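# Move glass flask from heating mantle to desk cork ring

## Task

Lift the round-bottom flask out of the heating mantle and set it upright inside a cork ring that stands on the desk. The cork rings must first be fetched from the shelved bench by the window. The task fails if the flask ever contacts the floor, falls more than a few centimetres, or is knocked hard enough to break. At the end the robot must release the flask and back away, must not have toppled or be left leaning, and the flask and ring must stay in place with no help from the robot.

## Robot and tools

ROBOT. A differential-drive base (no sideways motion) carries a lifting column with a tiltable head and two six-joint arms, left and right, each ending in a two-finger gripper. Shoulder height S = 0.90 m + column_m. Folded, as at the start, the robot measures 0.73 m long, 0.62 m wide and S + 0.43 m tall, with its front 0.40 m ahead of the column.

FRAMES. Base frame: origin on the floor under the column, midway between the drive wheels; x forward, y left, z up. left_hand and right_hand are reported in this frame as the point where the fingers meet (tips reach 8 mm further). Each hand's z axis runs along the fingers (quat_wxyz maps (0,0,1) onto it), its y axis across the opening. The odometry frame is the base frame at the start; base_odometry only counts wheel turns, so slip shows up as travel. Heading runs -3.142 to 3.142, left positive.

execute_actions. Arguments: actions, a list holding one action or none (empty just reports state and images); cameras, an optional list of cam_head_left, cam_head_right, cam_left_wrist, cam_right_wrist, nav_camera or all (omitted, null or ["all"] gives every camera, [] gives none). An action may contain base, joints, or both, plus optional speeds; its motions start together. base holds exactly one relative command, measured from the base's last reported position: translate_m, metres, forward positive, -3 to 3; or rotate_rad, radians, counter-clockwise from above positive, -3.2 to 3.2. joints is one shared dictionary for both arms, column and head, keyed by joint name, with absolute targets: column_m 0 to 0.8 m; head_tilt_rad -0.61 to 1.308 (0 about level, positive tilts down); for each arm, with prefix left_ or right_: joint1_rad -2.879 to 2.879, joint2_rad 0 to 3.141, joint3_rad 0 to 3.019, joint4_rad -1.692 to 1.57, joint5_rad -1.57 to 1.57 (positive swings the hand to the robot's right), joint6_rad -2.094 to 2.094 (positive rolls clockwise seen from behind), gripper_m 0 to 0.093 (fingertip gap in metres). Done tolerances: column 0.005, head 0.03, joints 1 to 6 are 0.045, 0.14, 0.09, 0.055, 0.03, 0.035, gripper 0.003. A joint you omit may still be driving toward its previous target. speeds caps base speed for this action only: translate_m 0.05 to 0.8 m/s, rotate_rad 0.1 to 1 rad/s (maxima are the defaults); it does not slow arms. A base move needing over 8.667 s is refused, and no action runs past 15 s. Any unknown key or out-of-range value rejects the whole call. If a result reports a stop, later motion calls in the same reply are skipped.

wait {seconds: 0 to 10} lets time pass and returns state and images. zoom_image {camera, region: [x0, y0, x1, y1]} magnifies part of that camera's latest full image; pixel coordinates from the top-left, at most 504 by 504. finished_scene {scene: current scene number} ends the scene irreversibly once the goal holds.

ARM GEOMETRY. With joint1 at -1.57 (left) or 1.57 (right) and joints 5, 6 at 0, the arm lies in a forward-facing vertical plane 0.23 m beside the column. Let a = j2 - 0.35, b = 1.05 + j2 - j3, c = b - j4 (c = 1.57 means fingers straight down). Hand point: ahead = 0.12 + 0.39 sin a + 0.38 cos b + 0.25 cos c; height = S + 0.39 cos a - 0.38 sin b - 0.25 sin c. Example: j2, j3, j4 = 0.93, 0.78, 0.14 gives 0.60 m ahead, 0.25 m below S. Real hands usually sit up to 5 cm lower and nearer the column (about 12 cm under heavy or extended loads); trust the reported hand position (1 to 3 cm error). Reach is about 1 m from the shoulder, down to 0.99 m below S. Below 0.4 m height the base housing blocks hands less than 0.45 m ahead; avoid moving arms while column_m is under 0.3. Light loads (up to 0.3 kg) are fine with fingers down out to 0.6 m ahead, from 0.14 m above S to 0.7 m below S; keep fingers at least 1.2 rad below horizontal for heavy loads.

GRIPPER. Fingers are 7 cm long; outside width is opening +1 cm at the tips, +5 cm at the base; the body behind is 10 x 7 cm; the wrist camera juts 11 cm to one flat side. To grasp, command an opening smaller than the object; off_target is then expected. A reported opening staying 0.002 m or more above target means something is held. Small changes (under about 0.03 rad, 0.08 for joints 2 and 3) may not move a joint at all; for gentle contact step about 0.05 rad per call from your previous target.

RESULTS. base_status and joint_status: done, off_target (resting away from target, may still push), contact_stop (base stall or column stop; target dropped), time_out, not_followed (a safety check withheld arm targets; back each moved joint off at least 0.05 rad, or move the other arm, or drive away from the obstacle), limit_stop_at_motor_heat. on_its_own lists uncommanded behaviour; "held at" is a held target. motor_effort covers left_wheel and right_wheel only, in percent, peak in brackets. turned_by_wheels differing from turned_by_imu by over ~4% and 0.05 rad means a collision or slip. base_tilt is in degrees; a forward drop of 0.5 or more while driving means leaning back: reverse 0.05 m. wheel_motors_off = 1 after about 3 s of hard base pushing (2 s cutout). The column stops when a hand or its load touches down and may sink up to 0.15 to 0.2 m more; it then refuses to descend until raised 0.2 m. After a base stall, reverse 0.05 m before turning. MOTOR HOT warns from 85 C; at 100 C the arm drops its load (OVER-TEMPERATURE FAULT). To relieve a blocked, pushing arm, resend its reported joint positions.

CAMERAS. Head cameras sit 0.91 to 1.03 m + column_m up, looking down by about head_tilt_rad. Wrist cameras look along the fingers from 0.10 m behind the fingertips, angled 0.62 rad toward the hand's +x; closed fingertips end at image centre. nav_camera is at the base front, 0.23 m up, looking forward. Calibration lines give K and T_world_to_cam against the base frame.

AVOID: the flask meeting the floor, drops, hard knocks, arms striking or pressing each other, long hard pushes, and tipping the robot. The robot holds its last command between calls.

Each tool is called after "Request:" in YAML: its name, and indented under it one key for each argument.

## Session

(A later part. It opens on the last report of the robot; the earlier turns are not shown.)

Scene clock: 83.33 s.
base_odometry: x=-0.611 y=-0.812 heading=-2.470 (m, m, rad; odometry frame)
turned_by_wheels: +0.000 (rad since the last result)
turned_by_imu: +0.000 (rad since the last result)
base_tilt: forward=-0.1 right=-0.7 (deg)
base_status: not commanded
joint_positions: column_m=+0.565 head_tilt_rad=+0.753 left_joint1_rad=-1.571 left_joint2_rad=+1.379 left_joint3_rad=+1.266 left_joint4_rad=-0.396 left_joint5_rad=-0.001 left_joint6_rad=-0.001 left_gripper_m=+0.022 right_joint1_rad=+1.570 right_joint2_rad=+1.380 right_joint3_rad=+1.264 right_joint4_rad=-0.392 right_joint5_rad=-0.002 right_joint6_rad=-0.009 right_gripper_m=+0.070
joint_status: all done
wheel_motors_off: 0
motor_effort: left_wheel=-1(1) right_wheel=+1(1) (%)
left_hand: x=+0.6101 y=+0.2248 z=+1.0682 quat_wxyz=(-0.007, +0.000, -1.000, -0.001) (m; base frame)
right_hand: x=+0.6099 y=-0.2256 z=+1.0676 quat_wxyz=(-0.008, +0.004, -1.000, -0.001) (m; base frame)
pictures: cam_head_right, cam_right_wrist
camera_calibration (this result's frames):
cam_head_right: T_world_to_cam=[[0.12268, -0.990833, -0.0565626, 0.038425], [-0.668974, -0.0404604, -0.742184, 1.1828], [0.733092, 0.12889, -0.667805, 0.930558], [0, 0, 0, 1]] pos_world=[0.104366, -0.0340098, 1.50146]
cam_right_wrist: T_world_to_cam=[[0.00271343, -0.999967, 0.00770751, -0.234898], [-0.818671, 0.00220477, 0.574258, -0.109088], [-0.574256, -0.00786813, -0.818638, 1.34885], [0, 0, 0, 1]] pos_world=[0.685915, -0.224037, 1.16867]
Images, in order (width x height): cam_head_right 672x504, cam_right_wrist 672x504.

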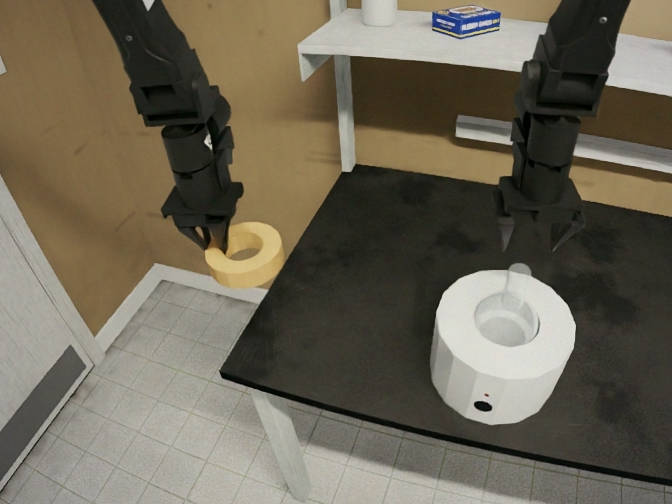

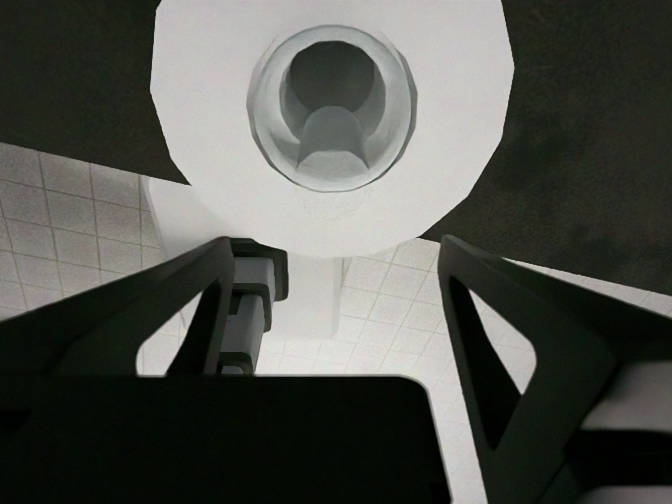

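Same geometry as scene 1.

Request:
execute_actions:
  actions:
    - {"joints":{"column_m":0.475}}
  cameras: ["cam_right_wrist"]

Request:
execute_actions:
  actions:
    - {"joints":{"right_gripper_m":0.022}}
  cameras: ["cam_right_wrist"]

Request:
execute_actions:
  actions:
    - {"joints":{"column_m":0.6}}
  cameras: ["cam_head_right","cam_right_wrist"]

Scene clock: 90.37 s.
base_odometry: x=-0.611 y=-0.812 heading=-2.470 (m, m, rad; odometry frame)
turned_by_wheels: +0.000 (rad since the last result)
turned_by_imu: +0.000 (rad since the last result)
base_tilt: forward=-0.1 right=-0.8 (deg)
base_status: not commanded
joint_positions: column_m=+0.475 head_tilt_rad=+0.753 left_joint1_rad=-1.571 left_joint2_rad=+1.379 left_joint3_rad=+1.266 left_joint4_rad=-0.396 left_joint5_rad=-0.001 left_joint6_rad=-0.001 left_gripper_m=+0.022 right_joint1_rad=+1.570 right_joint2_rad=+1.380 right_joint3_rad=+1.264 right_joint4_rad=-0.392 right_joint5_rad=-0.002 right_joint6_rad=-0.009 right_gripper_m=+0.070
joint_status: all done
wheel_motors_off: 0
motor_effort: left_wheel=+0(1) right_wheel=+1(1) (%)
left_hand: x=+0.6101 y=+0.2248 z=+0.9782 quat_wxyz=(-0.007, +0.000, -1.000, -0.001) (m; base frame)
right_hand: x=+0.6099 y=-0.2256 z=+0.9776 quat_wxyz=(-0.008, +0.004, -1.000, -0.001) (m; base frame)
pictures: cam_right_wrist
camera_calibration (this result's frames):
cam_right_wrist: T_world_to_cam=[[0.00271343, -0.999967, 0.00770751, -0.234204], [-0.818671, 0.00220477, 0.574258, -0.0574007], [-0.574256, -0.00786813, -0.818638, 1.27517], [0, 0, 0, 1]] pos_world=[0.685915, -0.224037, 1.07867]
Images, in order (width x height): cam_right_wrist 672x504.

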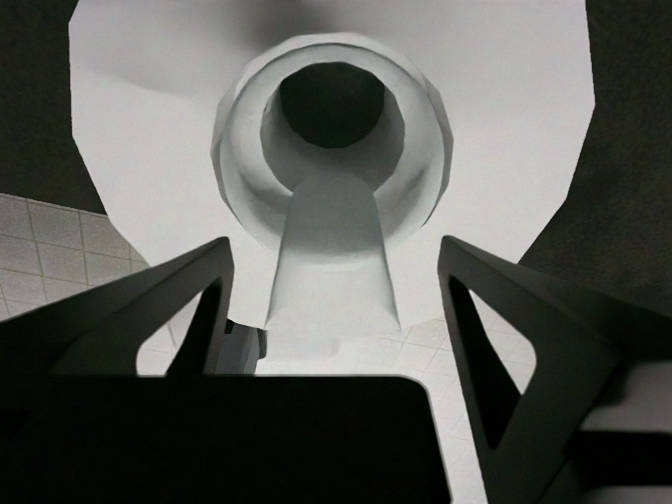

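Scene clock: 90.97 s.
base_odometry: x=-0.611 y=-0.812 heading=-2.470 (m, m, rad; odometry frame)
turned_by_wheels: +0.000 (rad since the last result)
turned_by_imu: +0.000 (rad since the last result)
base_tilt: forward=-0.1 right=-0.7 (deg)
base_status: not commanded
joint_positions: column_m=+0.475 head_tilt_rad=+0.753 left_joint1_rad=-1.571 left_joint2_rad=+1.379 left_joint3_rad=+1.266 left_joint4_rad=-0.396 left_joint5_rad=-0.001 left_joint6_rad=-0.001 left_gripper_m=+0.022 right_joint1_rad=+1.570 right_joint2_rad=+1.380 right_joint3_rad=+1.264 right_joint4_rad=-0.392 right_joint5_rad=-0.002 right_joint6_rad=-0.009 right_gripper_m=+0.033
joint_status: right_gripper_m off_target (ended at +0.033, target +0.022)
wheel_motors_off: 0
motor_effort: left_wheel=+0(0) right_wheel=+1(1) (%)
left_hand: x=+0.6101 y=+0.2248 z=+0.9782 quat_wxyz=(-0.007, +0.000, -1.000, -0.001) (m; base frame)
right_hand: x=+0.6099 y=-0.2254 z=+0.9776 quat_wxyz=(-0.008, +0.004, -1.000, -0.001) (m; base frame)
pictures: cam_right_wrist
camera_calibration (this result's frames):
cam_right_wrist: T_world_to_cam=[[0.00272557, -0.999972, 0.00694468, -0.233336], [-0.818671, 0.00175676, 0.57426, -0.0575033], [-0.574256, -0.0072506, -0.818644, 1.27531], [0, 0, 0, 1]] pos_world=[0.685915, -0.223982, 1.07867]
Images, in order (width x height): cam_right_wrist 672x504.

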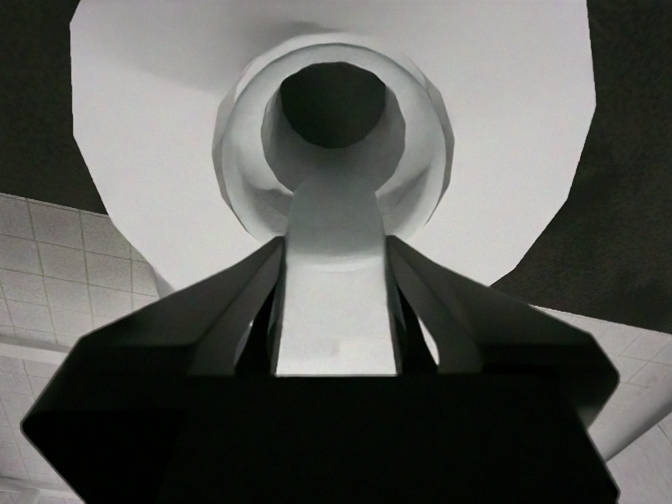

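Scene clock: 93.20 s.
base_odometry: x=-0.611 y=-0.812 heading=-2.470 (m, m, rad; odometry frame)
turned_by_wheels: +0.000 (rad since the last result)
turned_by_imu: +0.000 (rad since the last result)
base_tilt: forward=-0.3 right=-0.8 (deg)
base_status: not commanded
joint_positions: column_m=+0.600 head_tilt_rad=+0.753 left_joint1_rad=-1.571 left_joint2_rad=+1.379 left_joint3_rad=+1.266 left_joint4_rad=-0.396 left_joint5_rad=-0.001 left_joint6_rad=-0.001 left_gripper_m=+0.022 right_joint1_rad=+1.570 right_joint2_rad=+1.380 right_joint3_rad=+1.264 right_joint4_rad=-0.392 right_joint5_rad=-0.002 right_joint6_rad=-0.009 right_gripper_m=+0.033
joint_status: all done
wheel_motors_off: 0
motor_effort: left_wheel=-1(1) right_wheel=+1(1) (%)
left_hand: x=+0.6101 y=+0.2248 z=+1.1031 quat_wxyz=(-0.007, +0.000, -1.000, -0.001) (m; base frame)
right_hand: x=+0.6099 y=-0.2254 z=+1.1025 quat_wxyz=(-0.008, +0.004, -1.000, -0.001) (m; base frame)
pictures: cam_head_right, cam_right_wrist
camera_calibration (this result's frames):
cam_head_right: T_world_to_cam=[[0.122679, -0.990833, -0.0565627, 0.0403993], [-0.668974, -0.0404604, -0.742183, 1.20871], [0.733091, 0.12889, -0.667806, 0.953866], [0, 0, 0, 1]] pos_world=[0.104366, -0.0340098, 1.53636]
cam_right_wrist: T_world_to_cam=[[0.00272557, -0.999972, 0.00694468, -0.234203], [-0.818671, 0.00175676, 0.57426, -0.129232], [-0.574256, -0.0072506, -0.818644, 1.37757], [0, 0, 0, 1]] pos_world=[0.685915, -0.223982, 1.20358]
Images, in order (width x height): cam_head_right 672x504, cam_right_wrist 672x504.

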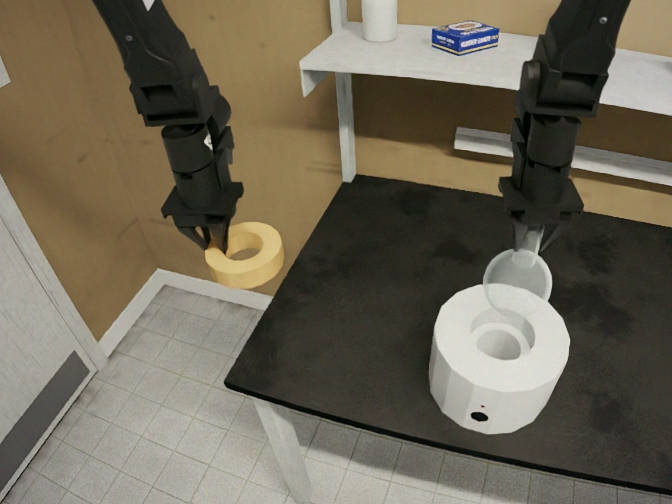

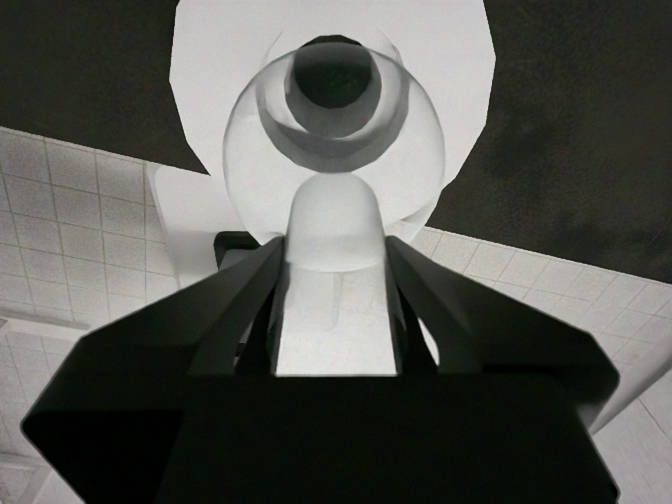

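Request:
execute_actions:
  actions:
    - {"base":{"translate_m":-1.35},"joints":{"column_m":0.78},"speeds":{"translate_m":0.6}}
  cameras: []

Request:
execute_actions:
  actions:
    - {"base":{"rotate_rad":1.25},"joints":{"left_joint2_rad":1.88,"left_joint3_rad":1.65,"left_joint4_rad":-0.26},"speeds":{"rotate_rad":0.7}}
  cameras: ["cam_head_left","cam_head_right","nav_camera"]

Scene clock: 111.30 s.
base_odometry: x=+0.447 y=+0.027 heading=-2.471 (m, m, rad; odometry frame)
turned_by_wheels: +0.000 (rad since the last result)
turned_by_imu: -0.001 (rad since the last result)
base_tilt: forward=-0.1 right=-0.8 (deg)
base_status: done
joint_positions: column_m=+0.780 head_tilt_rad=+0.753 left_joint1_rad=-1.571 left_joint2_rad=+1.379 left_joint3_rad=+1.265 left_joint4_rad=-0.396 left_joint5_rad=-0.001 left_joint6_rad=-0.001 left_gripper_m=+0.022 right_joint1_rad=+1.570 right_joint2_rad=+1.380 right_joint3_rad=+1.260 right_joint4_rad=-0.392 right_joint5_rad=-0.002 right_joint6_rad=-0.009 right_gripper_m=+0.033
joint_status: all done
wheel_motors_off: 0
motor_effort: left_wheel=+0(46) right_wheel=+1(53) (%)
left_hand: x=+0.6099 y=+0.2248 z=+1.2831 quat_wxyz=(-0.007, +0.000, -1.000, -0.001) (m; base frame)
right_hand: x=+0.6073 y=-0.2254 z=+1.2816 quat_wxyz=(-0.006, +0.004, -1.000, -0.001) (m; base frame)
pictures: none
No camera images: the call's "cameras" was empty. Leave "cameras" out to get every camera's image.

Scene clock: 114.13 s.
base_odometry: x=+0.447 y=+0.027 heading=-1.221 (m, m, rad; odometry frame)
turned_by_wheels: +1.249 (rad since the last result)
turned_by_imu: +1.250 (rad since the last result)
base_tilt: forward=-0.2 right=-0.7 (deg)
base_status: done
joint_positions: column_m=+0.780 head_tilt_rad=+0.753 left_joint1_rad=-1.564 left_joint2_rad=+1.898 left_joint3_rad=+1.639 left_joint4_rad=-0.261 left_joint5_rad=-0.001 left_joint6_rad=-0.001 left_gripper_m=+0.022 right_joint1_rad=+1.569 right_joint2_rad=+1.380 right_joint3_rad=+1.260 right_joint4_rad=-0.392 right_joint5_rad=-0.001 right_joint6_rad=-0.009 right_gripper_m=+0.033
joint_status: all done
wheel_motors_off: 0
motor_effort: left_wheel=-3(37) right_wheel=+2(46) (%)
left_hand: x=+0.6092 y=+0.2302 z=+1.0749 quat_wxyz=(-0.002, +0.002, -1.000, -0.004) (m; base frame)
right_hand: x=+0.6073 y=-0.2262 z=+1.2816 quat_wxyz=(-0.006, +0.004, -1.000, +0.000) (m; base frame)
pictures: cam_head_left, cam_head_right, nav_camera
camera_calibration (this result's frames):
cam_head_left: T_world_to_cam=[[0.118715, -0.991551, -0.0522882, 0.127034], [-0.674116, -0.0418215, -0.73744, 1.33557], [0.729023, 0.122793, -0.673385, 1.08105], [0, 0, 0, 1]] pos_world=[0.0971376, 0.0490703, 1.71951]
cam_head_right: T_world_to_cam=[[0.122677, -0.990833, -0.0565674, 0.0505876], [-0.669003, -0.0404604, -0.742158, 1.34224], [0.733066, 0.12889, -0.667834, 1.07411], [0, 0, 0, 1]] pos_world=[0.104364, -0.0340098, 1.71634]
Images, in order (width x height): cam_head_left 672x504, cam_head_right 672x504, nav_camera 672x504.

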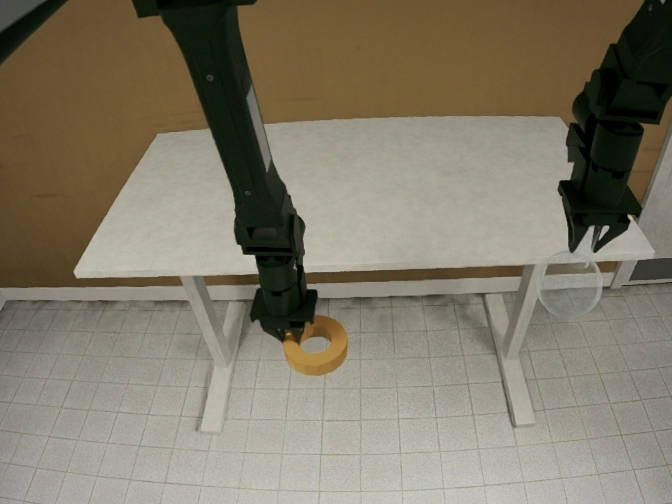

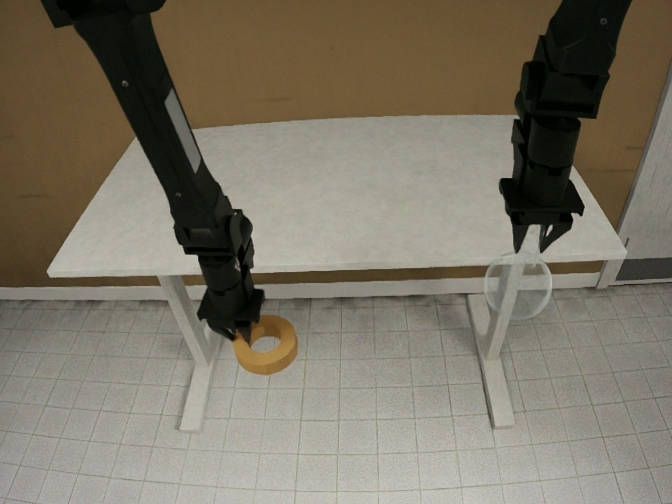

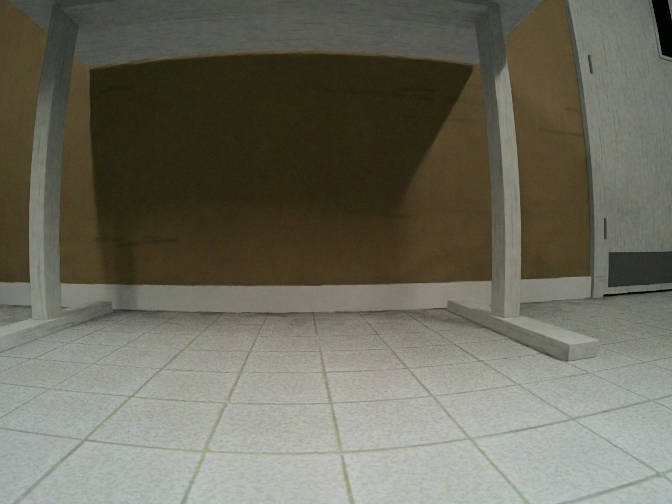

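Request:
execute_actions:
  actions:
    - {"base":{"translate_m":0.5},"joints":{"head_tilt_rad":0.9},"speeds":{"translate_m":0.5}}
  cameras: ["cam_head_left","cam_left_wrist"]

Request:
execute_actions:
  actions:
    - {"joints":{"column_m":0.72}}
  cameras: ["cam_left_wrist"]

Scene clock: 122.93 s.
base_odometry: x=+0.618 y=-0.442 heading=-1.221 (m, m, rad; odometry frame)
turned_by_wheels: +0.000 (rad since the last result)
turned_by_imu: +0.000 (rad since the last result)
base_tilt: forward=-0.1 right=-0.8 (deg)
base_status: done
joint_positions: column_m=+0.780 head_tilt_rad=+0.902 left_joint1_rad=-1.564 left_joint2_rad=+1.894 left_joint3_rad=+1.646 left_joint4_rad=-0.261 left_joint5_rad=-0.001 left_joint6_rad=-0.001 left_gripper_m=+0.022 right_joint1_rad=+1.569 right_joint2_rad=+1.381 right_joint3_rad=+1.262 right_joint4_rad=-0.392 right_joint5_rad=-0.001 right_joint6_rad=-0.009 right_gripper_m=+0.033
joint_status: all done
wheel_motors_off: 0
motor_effort: left_wheel=+0(47) right_wheel=+0(50) (%)
left_hand: x=+0.6155 y=+0.2302 z=+1.0773 quat_wxyz=(-0.007, +0.002, -1.000, -0.004) (m; base frame)
right_hand: x=+0.6077 y=-0.2262 z=+1.2813 quat_wxyz=(-0.006, +0.004, -1.000, +0.000) (m; base frame)
pictures: cam_head_left, cam_left_wrist
camera_calibration (this result's frames):
cam_head_left: T_world_to_cam=[[0.109673, -0.991551, -0.0692756, 0.157484], [-0.775796, -0.0418215, -0.629597, 1.15021], [0.62138, 0.122793, -0.773828, 1.26381], [0, 0, 0, 1]] pos_world=[0.0897555, 0.0490703, 1.71305]
cam_left_wrist: T_world_to_cam=[[-0.0106307, -0.999903, -0.00902565, 0.248396], [-0.819864, 0.00354847, 0.572548, -0.105818], [-0.57246, 0.0134864, -0.819822, 1.35559], [0, 0, 0, 1]] pos_world=[0.691903, 0.230465, 1.17417]
Images, in order (width x height): cam_head_left 672x504, cam_left_wrist 672x504.

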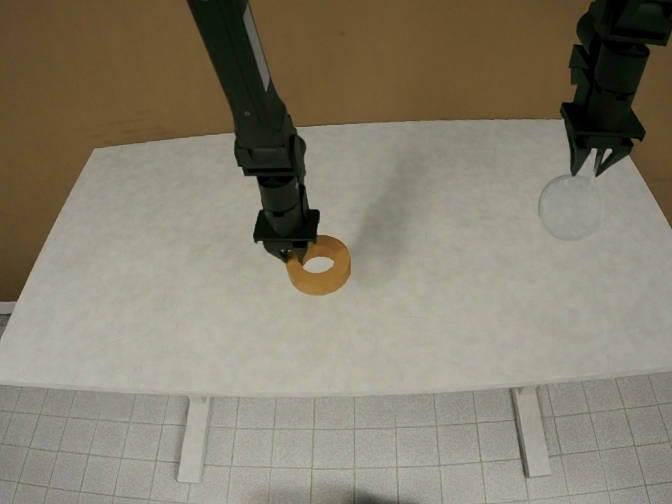

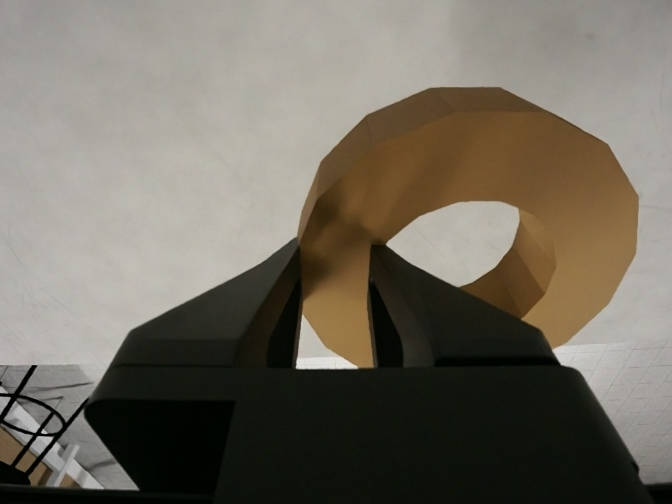

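Scene clock: 124.30 s.
base_odometry: x=+0.618 y=-0.442 heading=-1.221 (m, m, rad; odometry frame)
turned_by_wheels: +0.000 (rad since the last result)
turned_by_imu: +0.000 (rad since the last result)
base_tilt: forward=-0.1 right=-0.8 (deg)
base_status: not commanded
joint_positions: column_m=+0.720 head_tilt_rad=+0.902 left_joint1_rad=-1.564 left_joint2_rad=+1.894 left_joint3_rad=+1.646 left_joint4_rad=-0.261 left_joint5_rad=-0.001 left_joint6_rad=-0.001 left_gripper_m=+0.022 right_joint1_rad=+1.569 right_joint2_rad=+1.381 right_joint3_rad=+1.262 right_joint4_rad=-0.392 right_joint5_rad=-0.001 right_joint6_rad=-0.009 right_gripper_m=+0.033
joint_status: all done
wheel_motors_off: 0
motor_effort: left_wheel=+1(0) right_wheel=+0(0) (%)
left_hand: x=+0.6155 y=+0.2302 z=+1.0174 quat_wxyz=(-0.007, +0.002, -1.000, -0.004) (m; base frame)
right_hand: x=+0.6077 y=-0.2262 z=+1.2215 quat_wxyz=(-0.006, +0.004, -1.000, +0.000) (m; base frame)
pictures: cam_left_wrist
camera_calibration (this result's frames):
cam_left_wrist: T_world_to_cam=[[-0.0106307, -0.999903, -0.00902565, 0.247856], [-0.819864, 0.00354847, 0.572548, -0.0715479], [-0.57246, 0.0134864, -0.819822, 1.30652], [0, 0, 0, 1]] pos_world=[0.691903, 0.230465, 1.11431]
Images, in order (width x height): cam_left_wrist 672x504.

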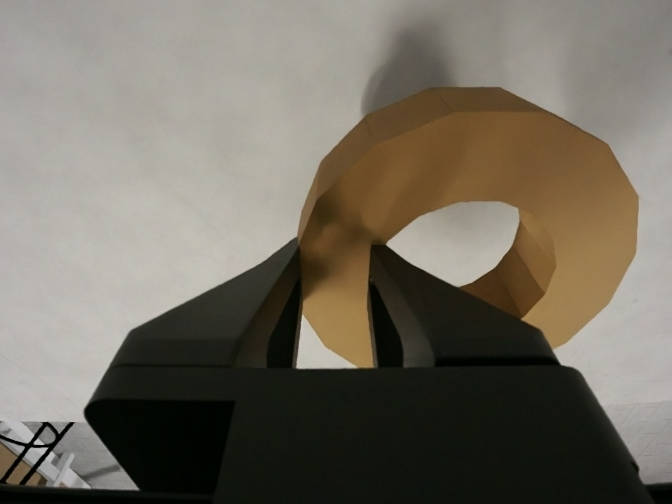

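Request:
execute_actions:
  actions:
    - {"joints":{"column_m":0.683}}
  cameras: ["cam_left_wrist"]

Request:
execute_actions:
  actions:
    - {"joints":{"left_gripper_m":0.055}}
  cameras: ["cam_left_wrist"]

Request:
execute_actions:
  actions:
    - {"joints":{"column_m":0.72}}
  cameras: []

Request:
execute_actions:
  actions:
    - {"base":{"rotate_rad":0.657},"joints":{"left_joint2_rad":1.2,"left_joint3_rad":1.0,"left_joint4_rad":-0.39},"speeds":{"rotate_rad":0.6}}
  cameras: ["cam_head_right","cam_right_wrist"]

Request:
zoom_image:
  camera: "cam_right_wrist"
  region: [210, 0, 462, 252]

Scene clock: 137.60 s.
base_odometry: x=+0.618 y=-0.442 heading=-1.221 (m, m, rad; odometry frame)
turned_by_wheels: +0.000 (rad since the last result)
turned_by_imu: +0.000 (rad since the last result)
base_tilt: forward=-0.1 right=-0.7 (deg)
base_status: not commanded
joint_positions: column_m=+0.683 head_tilt_rad=+0.902 left_joint1_rad=-1.564 left_joint2_rad=+1.888 left_joint3_rad=+1.644 left_joint4_rad=-0.261 left_joint5_rad=-0.001 left_joint6_rad=-0.001 left_gripper_m=+0.022 right_joint1_rad=+1.569 right_joint2_rad=+1.381 right_joint3_rad=+1.262 right_joint4_rad=-0.392 right_joint5_rad=-0.001 right_joint6_rad=-0.009 right_gripper_m=+0.033
joint_status: all done
wheel_motors_off: 0
motor_effort: left_wheel=+0(1) right_wheel=+0(1) (%)
left_hand: x=+0.6184 y=+0.2302 z=+0.9835 quat_wxyz=(-0.009, +0.002, -1.000, -0.004) (m; base frame)
right_hand: x=+0.6077 y=-0.2262 z=+1.1845 quat_wxyz=(-0.006, +0.004, -1.000, +0.000) (m; base frame)
pictures: cam_left_wrist
camera_calibration (this result's frames):
cam_left_wrist: T_world_to_cam=[[-0.0106167, -0.999902, -0.00909011, 0.247626], [-0.822476, 0.00356196, 0.568789, -0.0444229], [-0.568701, 0.013515, -0.822433, 1.28055], [0, 0, 0, 1]] pos_world=[0.694342, 0.230453, 1.08069]
Images, in order (width x height): cam_left_wrist 672x504.

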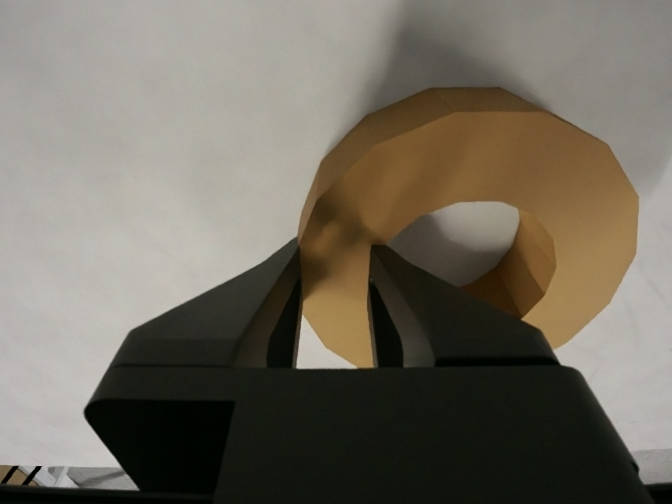

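Scene clock: 138.20 s.
base_odometry: x=+0.618 y=-0.442 heading=-1.221 (m, m, rad; odometry frame)
turned_by_wheels: +0.000 (rad since the last result)
turned_by_imu: +0.000 (rad since the last result)
base_tilt: forward=-0.1 right=-0.7 (deg)
base_status: not commanded
joint_positions: column_m=+0.683 head_tilt_rad=+0.902 left_joint1_rad=-1.564 left_joint2_rad=+1.888 left_joint3_rad=+1.644 left_joint4_rad=-0.261 left_joint5_rad=-0.001 left_joint6_rad=-0.001 left_gripper_m=+0.055 right_joint1_rad=+1.569 right_joint2_rad=+1.381 right_joint3_rad=+1.262 right_joint4_rad=-0.392 right_joint5_rad=-0.001 right_joint6_rad=-0.009 right_gripper_m=+0.033
joint_status: all done
wheel_motors_off: 0
motor_effort: left_wheel=+0(1) right_wheel=+0(0) (%)
left_hand: x=+0.6186 y=+0.2301 z=+0.9837 quat_wxyz=(-0.009, +0.002, -1.000, -0.003) (m; base frame)
right_hand: x=+0.6077 y=-0.2262 z=+1.1845 quat_wxyz=(-0.006, +0.004, -1.000, +0.000) (m; base frame)
pictures: cam_left_wrist
camera_calibration (this result's frames):
cam_left_wrist: T_world_to_cam=[[-0.0106226, -0.999906, -0.00871413, 0.247199], [-0.822694, 0.0037858, 0.568472, -0.0439465], [-0.568386, 0.0132077, -0.822656, 1.28093], [0, 0, 0, 1]] pos_world=[0.694535, 0.230424, 1.0809]
Images, in order (width x height): cam_left_wrist 672x504.

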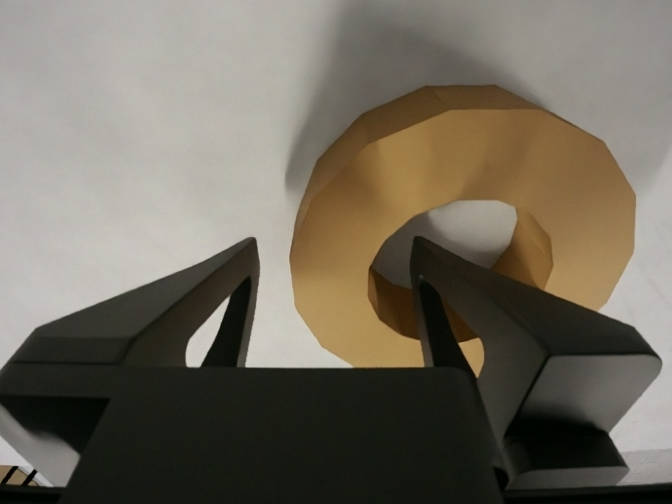

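Scene clock: 139.27 s.
base_odometry: x=+0.618 y=-0.442 heading=-1.221 (m, m, rad; odometry frame)
turned_by_wheels: +0.000 (rad since the last result)
turned_by_imu: +0.000 (rad since the last result)
base_tilt: forward=-0.1 right=-0.8 (deg)
base_status: not commanded
joint_positions: column_m=+0.720 head_tilt_rad=+0.902 left_joint1_rad=-1.564 left_joint2_rad=+1.888 left_joint3_rad=+1.644 left_joint4_rad=-0.261 left_joint5_rad=-0.001 left_joint6_rad=-0.001 left_gripper_m=+0.055 right_joint1_rad=+1.569 right_joint2_rad=+1.381 right_joint3_rad=+1.262 right_joint4_rad=-0.392 right_joint5_rad=-0.001 right_joint6_rad=-0.009 right_gripper_m=+0.033
joint_status: all done
wheel_motors_off: 0
motor_effort: left_wheel=+0(0) right_wheel=+0(0) (%)
left_hand: x=+0.6186 y=+0.2301 z=+1.0205 quat_wxyz=(-0.009, +0.002, -1.000, -0.003) (m; base frame)
right_hand: x=+0.6077 y=-0.2262 z=+1.2213 quat_wxyz=(-0.006, +0.004, -1.000, +0.000) (m; base frame)
pictures: none
No camera images: the call's "cameras" was empty. Leave "cameras" out to get every camera's image.

Scene clock: 141.27 s.
base_odometry: x=+0.618 y=-0.442 heading=-0.565 (m, m, rad; odometry frame)
turned_by_wheels: +0.656 (rad since the last result)
turned_by_imu: +0.654 (rad since the last result)
base_tilt: forward=-0.1 right=-0.8 (deg)
base_status: done
joint_positions: column_m=+0.720 head_tilt_rad=+0.902 left_joint1_rad=-1.573 left_joint2_rad=+1.188 left_joint3_rad=+1.001 left_joint4_rad=-0.379 left_joint5_rad=-0.001 left_joint6_rad=-0.001 left_gripper_m=+0.055 right_joint1_rad=+1.569 right_joint2_rad=+1.381 right_joint3_rad=+1.262 right_joint4_rad=-0.392 right_joint5_rad=-0.001 right_joint6_rad=-0.009 right_gripper_m=+0.033
joint_status: all done
wheel_motors_off: 0
motor_effort: left_wheel=-3(51) right_wheel=+2(41) (%)
left_hand: x=+0.5264 y=+0.2235 z=+1.2721 quat_wxyz=(+0.022, +0.000, -1.000, +0.001) (m; base frame)
right_hand: x=+0.6077 y=-0.2262 z=+1.2213 quat_wxyz=(-0.006, +0.004, -1.000, +0.000) (m; base frame)
pictures: cam_head_right, cam_right_wrist
camera_calibration (this result's frames):
cam_head_right: T_world_to_cam=[[0.112958, -0.990833, -0.0740945, 0.0775796], [-0.77144, -0.0404604, -0.635015, 1.12006], [0.626196, 0.12889, -0.768938, 1.21186], [0, 0, 0, 1]] pos_world=[0.0964324, -0.0340098, 1.64885]
cam_right_wrist: T_world_to_cam=[[0.00234857, -0.999952, 0.00949974, -0.238703], [-0.816253, 0.00357099, 0.577684, -0.204519], [-0.57769, -0.00911092, -0.816205, 1.47226], [0, 0, 0, 1]] pos_world=[0.684134, -0.224548, 1.32208]
Images, in order (width x height): cam_head_right 672x504, cam_right_wrist 672x504.

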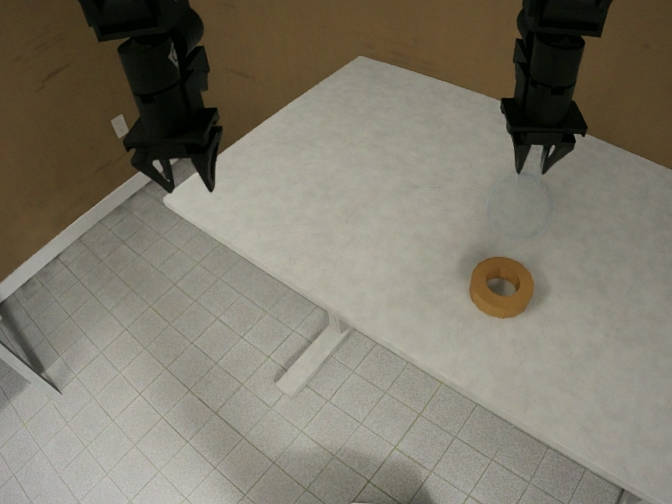

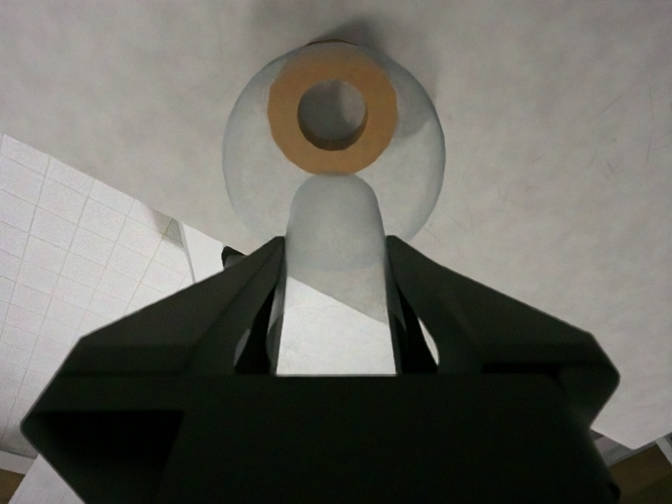

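Region (210, 0, 462, 252) of cam_right_wrist's 672x504 image, scaled by 2.000, with more detail than that image has.

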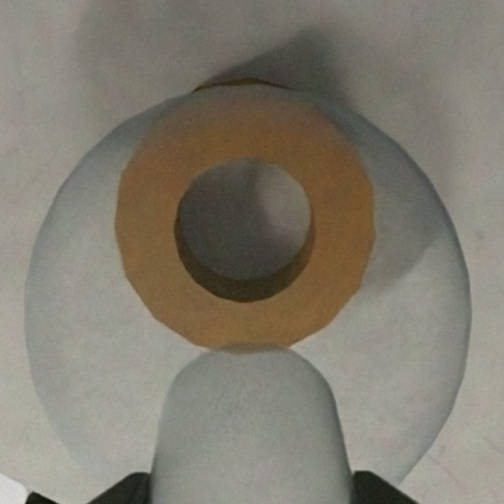

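Request:
execute_actions:
  actions:
    - {"base":{"translate_m":-0.022},"joints":{"column_m":0.63}}
  cameras: ["cam_head_right","cam_right_wrist"]

Request:
zoom_image:
  camera: "cam_right_wrist"
  region: [210, 0, 462, 252]

Scene clock: 150.13 s.
base_odometry: x=+0.600 y=-0.431 heading=-0.565 (m, m, rad; odometry frame)
turned_by_wheels: +0.000 (rad since the last result)
turned_by_imu: +0.000 (rad since the last result)
base_tilt: forward=-0.2 right=-0.8 (deg)
base_status: done
joint_positions: column_m=+0.630 head_tilt_rad=+0.902 left_joint1_rad=-1.573 left_joint2_rad=+1.189 left_joint3_rad=+0.996 left_joint4_rad=-0.379 left_joint5_rad=-0.001 left_joint6_rad=-0.001 left_gripper_m=+0.055 right_joint1_rad=+1.569 right_joint2_rad=+1.383 right_joint3_rad=+1.259 right_joint4_rad=-0.392 right_joint5_rad=-0.001 right_joint6_rad=-0.009 right_gripper_m=+0.033
joint_status: all done
wheel_motors_off: 0
motor_effort: left_wheel=-5(54) right_wheel=-1(36) (%)
left_hand: x=+0.5233 y=+0.2235 z=+1.1814 quat_wxyz=(+0.024, +0.000, -1.000, +0.001) (m; base frame)
right_hand: x=+0.6059 y=-0.2262 z=+1.1305 quat_wxyz=(-0.004, +0.004, -1.000, +0.000) (m; base frame)
pictures: cam_head_right, cam_right_wrist
camera_calibration (this result's frames):
cam_head_right: T_world_to_cam=[[0.112933, -0.990833, -0.0741332, 0.0709829], [-0.771657, -0.0404604, -0.63475, 1.06256], [0.625932, 0.12889, -0.769153, 1.1431], [0, 0, 0, 1]] pos_world=[0.0964129, -0.0340098, 1.55894]
cam_right_wrist: T_world_to_cam=[[0.00237701, -0.999952, 0.00948923, -0.237842], [-0.814265, 0.00357299, 0.580483, -0.157929], [-0.580489, -0.00910655, -0.814217, 1.39655], [0, 0, 0, 1]] pos_world=[0.682653, -0.224548, 1.23103]
Images, in order (width x height): cam_head_right 672x504, cam_right_wrist 672x504.

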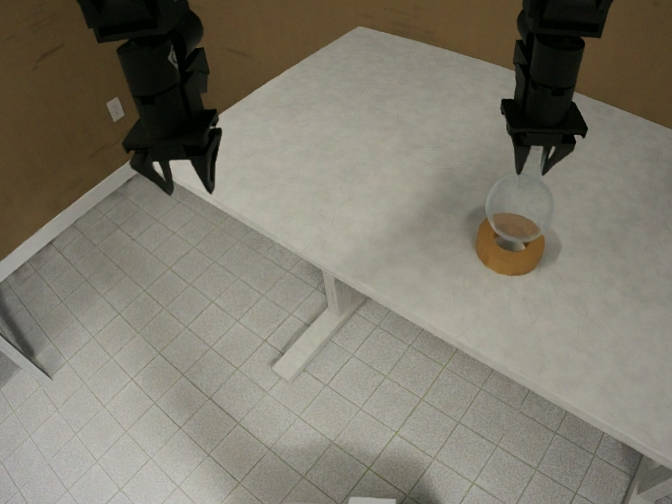

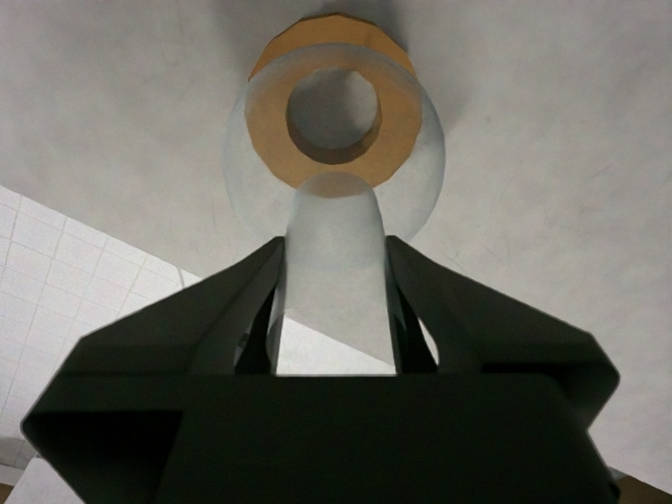

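Region (210, 0, 462, 252) of cam_right_wrist's 672x504 image, scaled by 2.000, with more detail than that image has.

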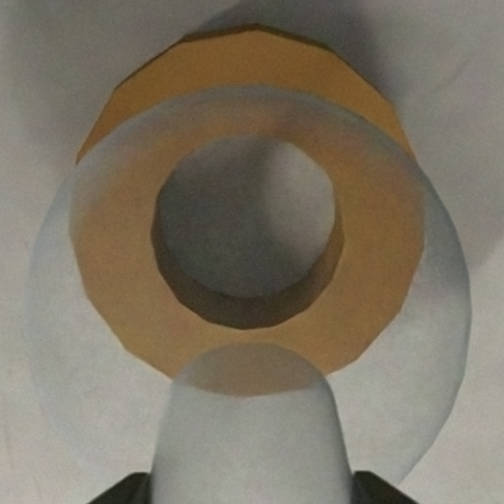

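Request:
execute_actions:
  actions:
    - {"joints":{"column_m":0.612}}
  cameras: ["cam_right_wrist"]

Request:
execute_actions:
  actions:
    - {"joints":{"column_m":0.605}}
  cameras: ["cam_right_wrist"]

Scene clock: 155.93 s.
base_odometry: x=+0.600 y=-0.431 heading=-0.565 (m, m, rad; odometry frame)
turned_by_wheels: +0.000 (rad since the last result)
turned_by_imu: +0.000 (rad since the last result)
base_tilt: forward=-0.2 right=-0.8 (deg)
base_status: not commanded
joint_positions: column_m=+0.612 head_tilt_rad=+0.902 left_joint1_rad=-1.573 left_joint2_rad=+1.189 left_joint3_rad=+0.996 left_joint4_rad=-0.379 left_joint5_rad=-0.001 left_joint6_rad=-0.001 left_gripper_m=+0.055 right_joint1_rad=+1.569 right_joint2_rad=+1.383 right_joint3_rad=+1.259 right_joint4_rad=-0.392 right_joint5_rad=-0.001 right_joint6_rad=-0.009 right_gripper_m=+0.033
joint_status: all done
wheel_motors_off: 0
motor_effort: left_wheel=-5(6) right_wheel=-2(2) (%)
left_hand: x=+0.5233 y=+0.2235 z=+1.1634 quat_wxyz=(+0.024, +0.000, -1.000, +0.001) (m; base frame)
right_hand: x=+0.6058 y=-0.2262 z=+1.1124 quat_wxyz=(-0.004, +0.004, -1.000, +0.000) (m; base frame)
pictures: cam_right_wrist
camera_calibration (this result's frames):
cam_right_wrist: T_world_to_cam=[[0.00238016, -0.999952, 0.00948805, -0.23767], [-0.814043, 0.00357321, 0.580793, -0.147985], [-0.5808, -0.00910607, -0.813996, 1.38161], [0, 0, 0, 1]] pos_world=[0.682538, -0.224549, 1.21283]
Images, in order (width x height): cam_right_wrist 672x504.

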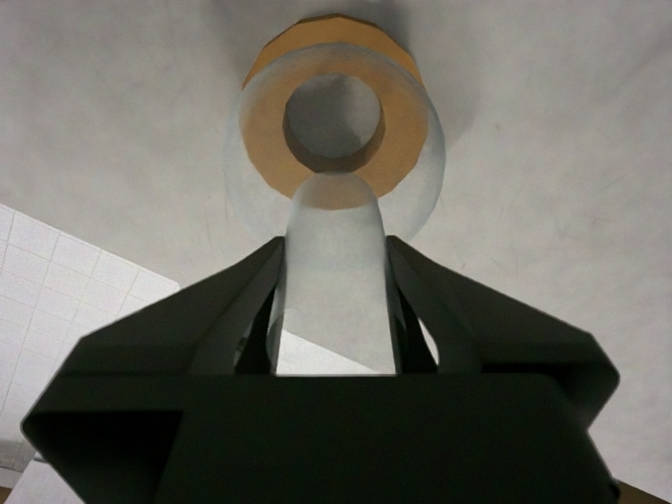

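Scene clock: 156.57 s.
base_odometry: x=+0.600 y=-0.431 heading=-0.565 (m, m, rad; odometry frame)
turned_by_wheels: +0.000 (rad since the last result)
turned_by_imu: +0.000 (rad since the last result)
base_tilt: forward=-0.1 right=-0.7 (deg)
base_status: not commanded
joint_positions: column_m=+0.605 head_tilt_rad=+0.902 left_joint1_rad=-1.573 left_joint2_rad=+1.189 left_joint3_rad=+0.996 left_joint4_rad=-0.379 left_joint5_rad=-0.001 left_joint6_rad=-0.001 left_gripper_m=+0.055 right_joint1_rad=+1.569 right_joint2_rad=+1.383 right_joint3_rad=+1.259 right_joint4_rad=-0.392 right_joint5_rad=-0.001 right_joint6_rad=-0.009 right_gripper_m=+0.033
joint_status: all done
wheel_motors_off: 0
motor_effort: left_wheel=-5(6) right_wheel=-1(2) (%)
left_hand: x=+0.5233 y=+0.2235 z=+1.1564 quat_wxyz=(+0.024, +0.000, -1.000, +0.001) (m; base frame)
right_hand: x=+0.6058 y=-0.2262 z=+1.1054 quat_wxyz=(-0.004, +0.004, -1.000, +0.000) (m; base frame)
pictures: cam_right_wrist
camera_calibration (this result's frames):
cam_right_wrist: T_world_to_cam=[[0.00238016, -0.999952, 0.00948805, -0.237603], [-0.814043, 0.00357321, 0.580793, -0.143916], [-0.5808, -0.00910607, -0.813996, 1.37591], [0, 0, 0, 1]] pos_world=[0.682538, -0.224549, 1.20582]
Images, in order (width x height): cam_right_wrist 672x504.

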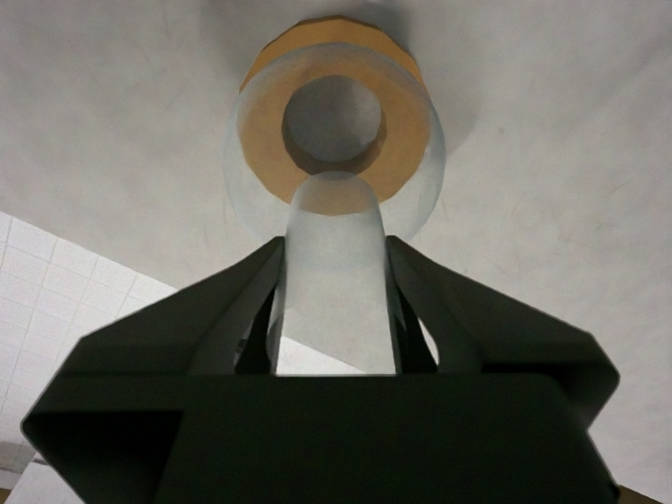

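Within a few millimetres; release.

Request:
execute_actions:
  actions:
    - {"joints":{"column_m":0.599}}
  cameras: []

Request:
execute_actions:
  actions:
    - {"joints":{"right_gripper_m":0.08}}
  cameras: ["cam_right_wrist"]

Request:
execute_actions:
  actions:
    - {"joints":{"column_m":0.68}}
  cameras: ["cam_right_wrist"]

Request:
execute_actions:
  actions:
    - {"base":{"translate_m":-0.5},"joints":{"head_tilt_rad":0.6}}
  cameras: ["cam_head_left"]

Scene clock: 164.33 s.
base_odometry: x=+0.600 y=-0.431 heading=-0.565 (m, m, rad; odometry frame)
turned_by_wheels: +0.000 (rad since the last result)
turned_by_imu: +0.000 (rad since the last result)
base_tilt: forward=-0.2 right=-0.8 (deg)
base_status: not commanded
joint_positions: column_m=+0.599 head_tilt_rad=+0.902 left_joint1_rad=-1.573 left_joint2_rad=+1.189 left_joint3_rad=+0.996 left_joint4_rad=-0.379 left_joint5_rad=-0.001 left_joint6_rad=-0.001 left_gripper_m=+0.055 right_joint1_rad=+1.569 right_joint2_rad=+1.376 right_joint3_rad=+1.260 right_joint4_rad=-0.392 right_joint5_rad=-0.001 right_joint6_rad=-0.009 right_gripper_m=+0.033
joint_status: all done
wheel_motors_off: 0
motor_effort: left_wheel=-5(6) right_wheel=-1(2) (%)
left_hand: x=+0.5233 y=+0.2235 z=+1.1504 quat_wxyz=(+0.024, +0.000, -1.000, +0.001) (m; base frame)
right_hand: x=+0.6087 y=-0.2262 z=+1.1028 quat_wxyz=(-0.008, +0.004, -1.000, +0.000) (m; base frame)
pictures: none
No camera images: the call's "cameras" was empty. Leave "cameras" out to get every camera's image.

Scene clock: 164.97 s.
base_odometry: x=+0.600 y=-0.431 heading=-0.565 (m, m, rad; odometry frame)
turned_by_wheels: +0.000 (rad since the last result)
turned_by_imu: +0.000 (rad since the last result)
base_tilt: forward=-0.2 right=-0.6 (deg)
base_status: not commanded
joint_positions: column_m=+0.599 head_tilt_rad=+0.902 left_joint1_rad=-1.573 left_joint2_rad=+1.189 left_joint3_rad=+0.996 left_joint4_rad=-0.379 left_joint5_rad=-0.001 left_joint6_rad=-0.001 left_gripper_m=+0.055 right_joint1_rad=+1.569 right_joint2_rad=+1.376 right_joint3_rad=+1.260 right_joint4_rad=-0.392 right_joint5_rad=-0.001 right_joint6_rad=-0.009 right_gripper_m=+0.080
joint_status: all done
wheel_motors_off: 0
motor_effort: left_wheel=-5(5) right_wheel=-1(1) (%)
left_hand: x=+0.5233 y=+0.2235 z=+1.1504 quat_wxyz=(+0.024, +0.000, -1.000, +0.001) (m; base frame)
right_hand: x=+0.6087 y=-0.2262 z=+1.1028 quat_wxyz=(-0.008, +0.004, -1.000, +0.000) (m; base frame)
pictures: cam_right_wrist
camera_calibration (this result's frames):
cam_right_wrist: T_world_to_cam=[[0.00232009, -0.999952, 0.00951015, -0.237571], [-0.818231, 0.00356898, 0.574878, -0.130916], [-0.574884, -0.00911528, -0.818184, 1.37654], [0, 0, 0, 1]] pos_world=[0.684784, -0.224545, 1.20378]
Images, in order (width x height): cam_right_wrist 672x504.

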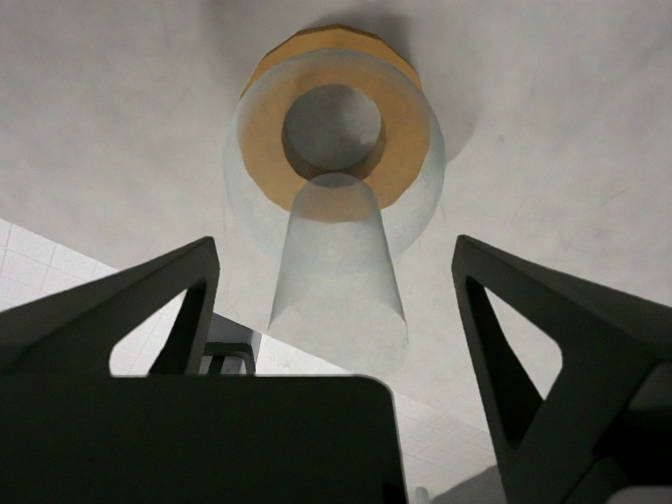

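Scene clock: 166.60 s.
base_odometry: x=+0.600 y=-0.431 heading=-0.565 (m, m, rad; odometry frame)
turned_by_wheels: +0.000 (rad since the last result)
turned_by_imu: +0.000 (rad since the last result)
base_tilt: forward=-0.2 right=-0.7 (deg)
base_status: not commanded
joint_positions: column_m=+0.680 head_tilt_rad=+0.902 left_joint1_rad=-1.573 left_joint2_rad=+1.189 left_joint3_rad=+0.996 left_joint4_rad=-0.379 left_joint5_rad=-0.001 left_joint6_rad=-0.001 left_gripper_m=+0.055 right_joint1_rad=+1.569 right_joint2_rad=+1.376 right_joint3_rad=+1.260 right_joint4_rad=-0.392 right_joint5_rad=-0.001 right_joint6_rad=-0.009 right_gripper_m=+0.080
joint_status: all done
wheel_motors_off: 0
motor_effort: left_wheel=-5(5) right_wheel=-1(2) (%)
left_hand: x=+0.5233 y=+0.2235 z=+1.2313 quat_wxyz=(+0.024, +0.000, -1.000, +0.001) (m; base frame)
right_hand: x=+0.6087 y=-0.2262 z=+1.1836 quat_wxyz=(-0.008, +0.004, -1.000, +0.000) (m; base frame)
pictures: cam_right_wrist
camera_calibration (this result's frames):
cam_right_wrist: T_world_to_cam=[[0.00232009, -0.999952, 0.00951015, -0.238341], [-0.818231, 0.00356898, 0.574878, -0.177403], [-0.574884, -0.00911528, -0.818184, 1.4427], [0, 0, 0, 1]] pos_world=[0.684784, -0.224545, 1.28465]
Images, in order (width x height): cam_right_wrist 672x504.

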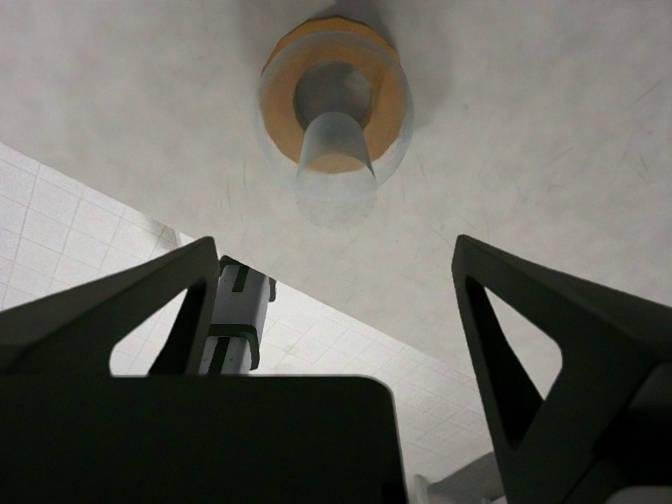

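Scene clock: 169.40 s.
base_odometry: x=+0.177 y=-0.163 heading=-0.565 (m, m, rad; odometry frame)
turned_by_wheels: +0.000 (rad since the last result)
turned_by_imu: +0.000 (rad since the last result)
base_tilt: forward=-0.2 right=-0.7 (deg)
base_status: done
joint_positions: column_m=+0.680 head_tilt_rad=+0.617 left_joint1_rad=-1.573 left_joint2_rad=+1.190 left_joint3_rad=+0.993 left_joint4_rad=-0.381 left_joint5_rad=-0.001 left_joint6_rad=-0.001 left_gripper_m=+0.055 right_joint1_rad=+1.569 right_joint2_rad=+1.377 right_joint3_rad=+1.259 right_joint4_rad=-0.392 right_joint5_rad=-0.001 right_joint6_rad=-0.009 right_gripper_m=+0.080
joint_status: all done
wheel_motors_off: 0
motor_effort: left_wheel=+0(43) right_wheel=+0(43) (%)
left_hand: x=+0.5205 y=+0.2235 z=+1.2305 quat_wxyz=(+0.027, +0.000, -1.000, +0.001) (m; base frame)
right_hand: x=+0.6078 y=-0.2262 z=+1.1831 quat_wxyz=(-0.007, +0.004, -1.000, +0.000) (m; base frame)
pictures: cam_head_left
camera_calibration (this result's frames):
cam_head_left: T_world_to_cam=[[0.124703, -0.991551, -0.0357267, 0.0939167], [-0.568019, -0.0418215, -0.821952, 1.39733], [0.813513, 0.122793, -0.568435, 0.834663], [0, 0, 0, 1]] pos_world=[0.102987, 0.0490703, 1.62634]
Images, in order (width x height): cam_head_left 672x504.

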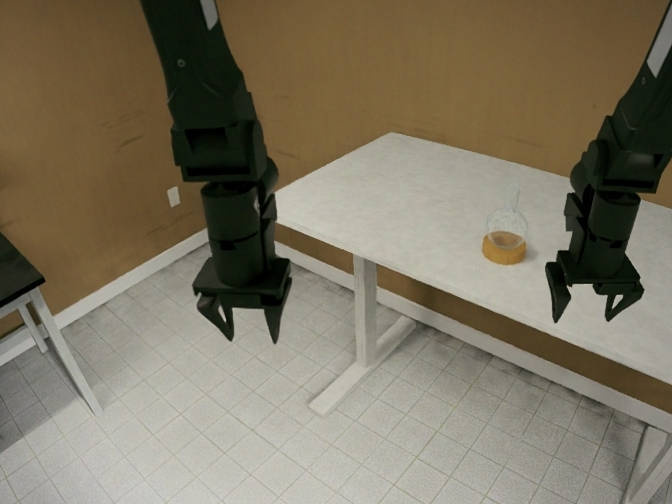

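Request:
finished_scene:
  scene: 2

The scene is finished: the task was done.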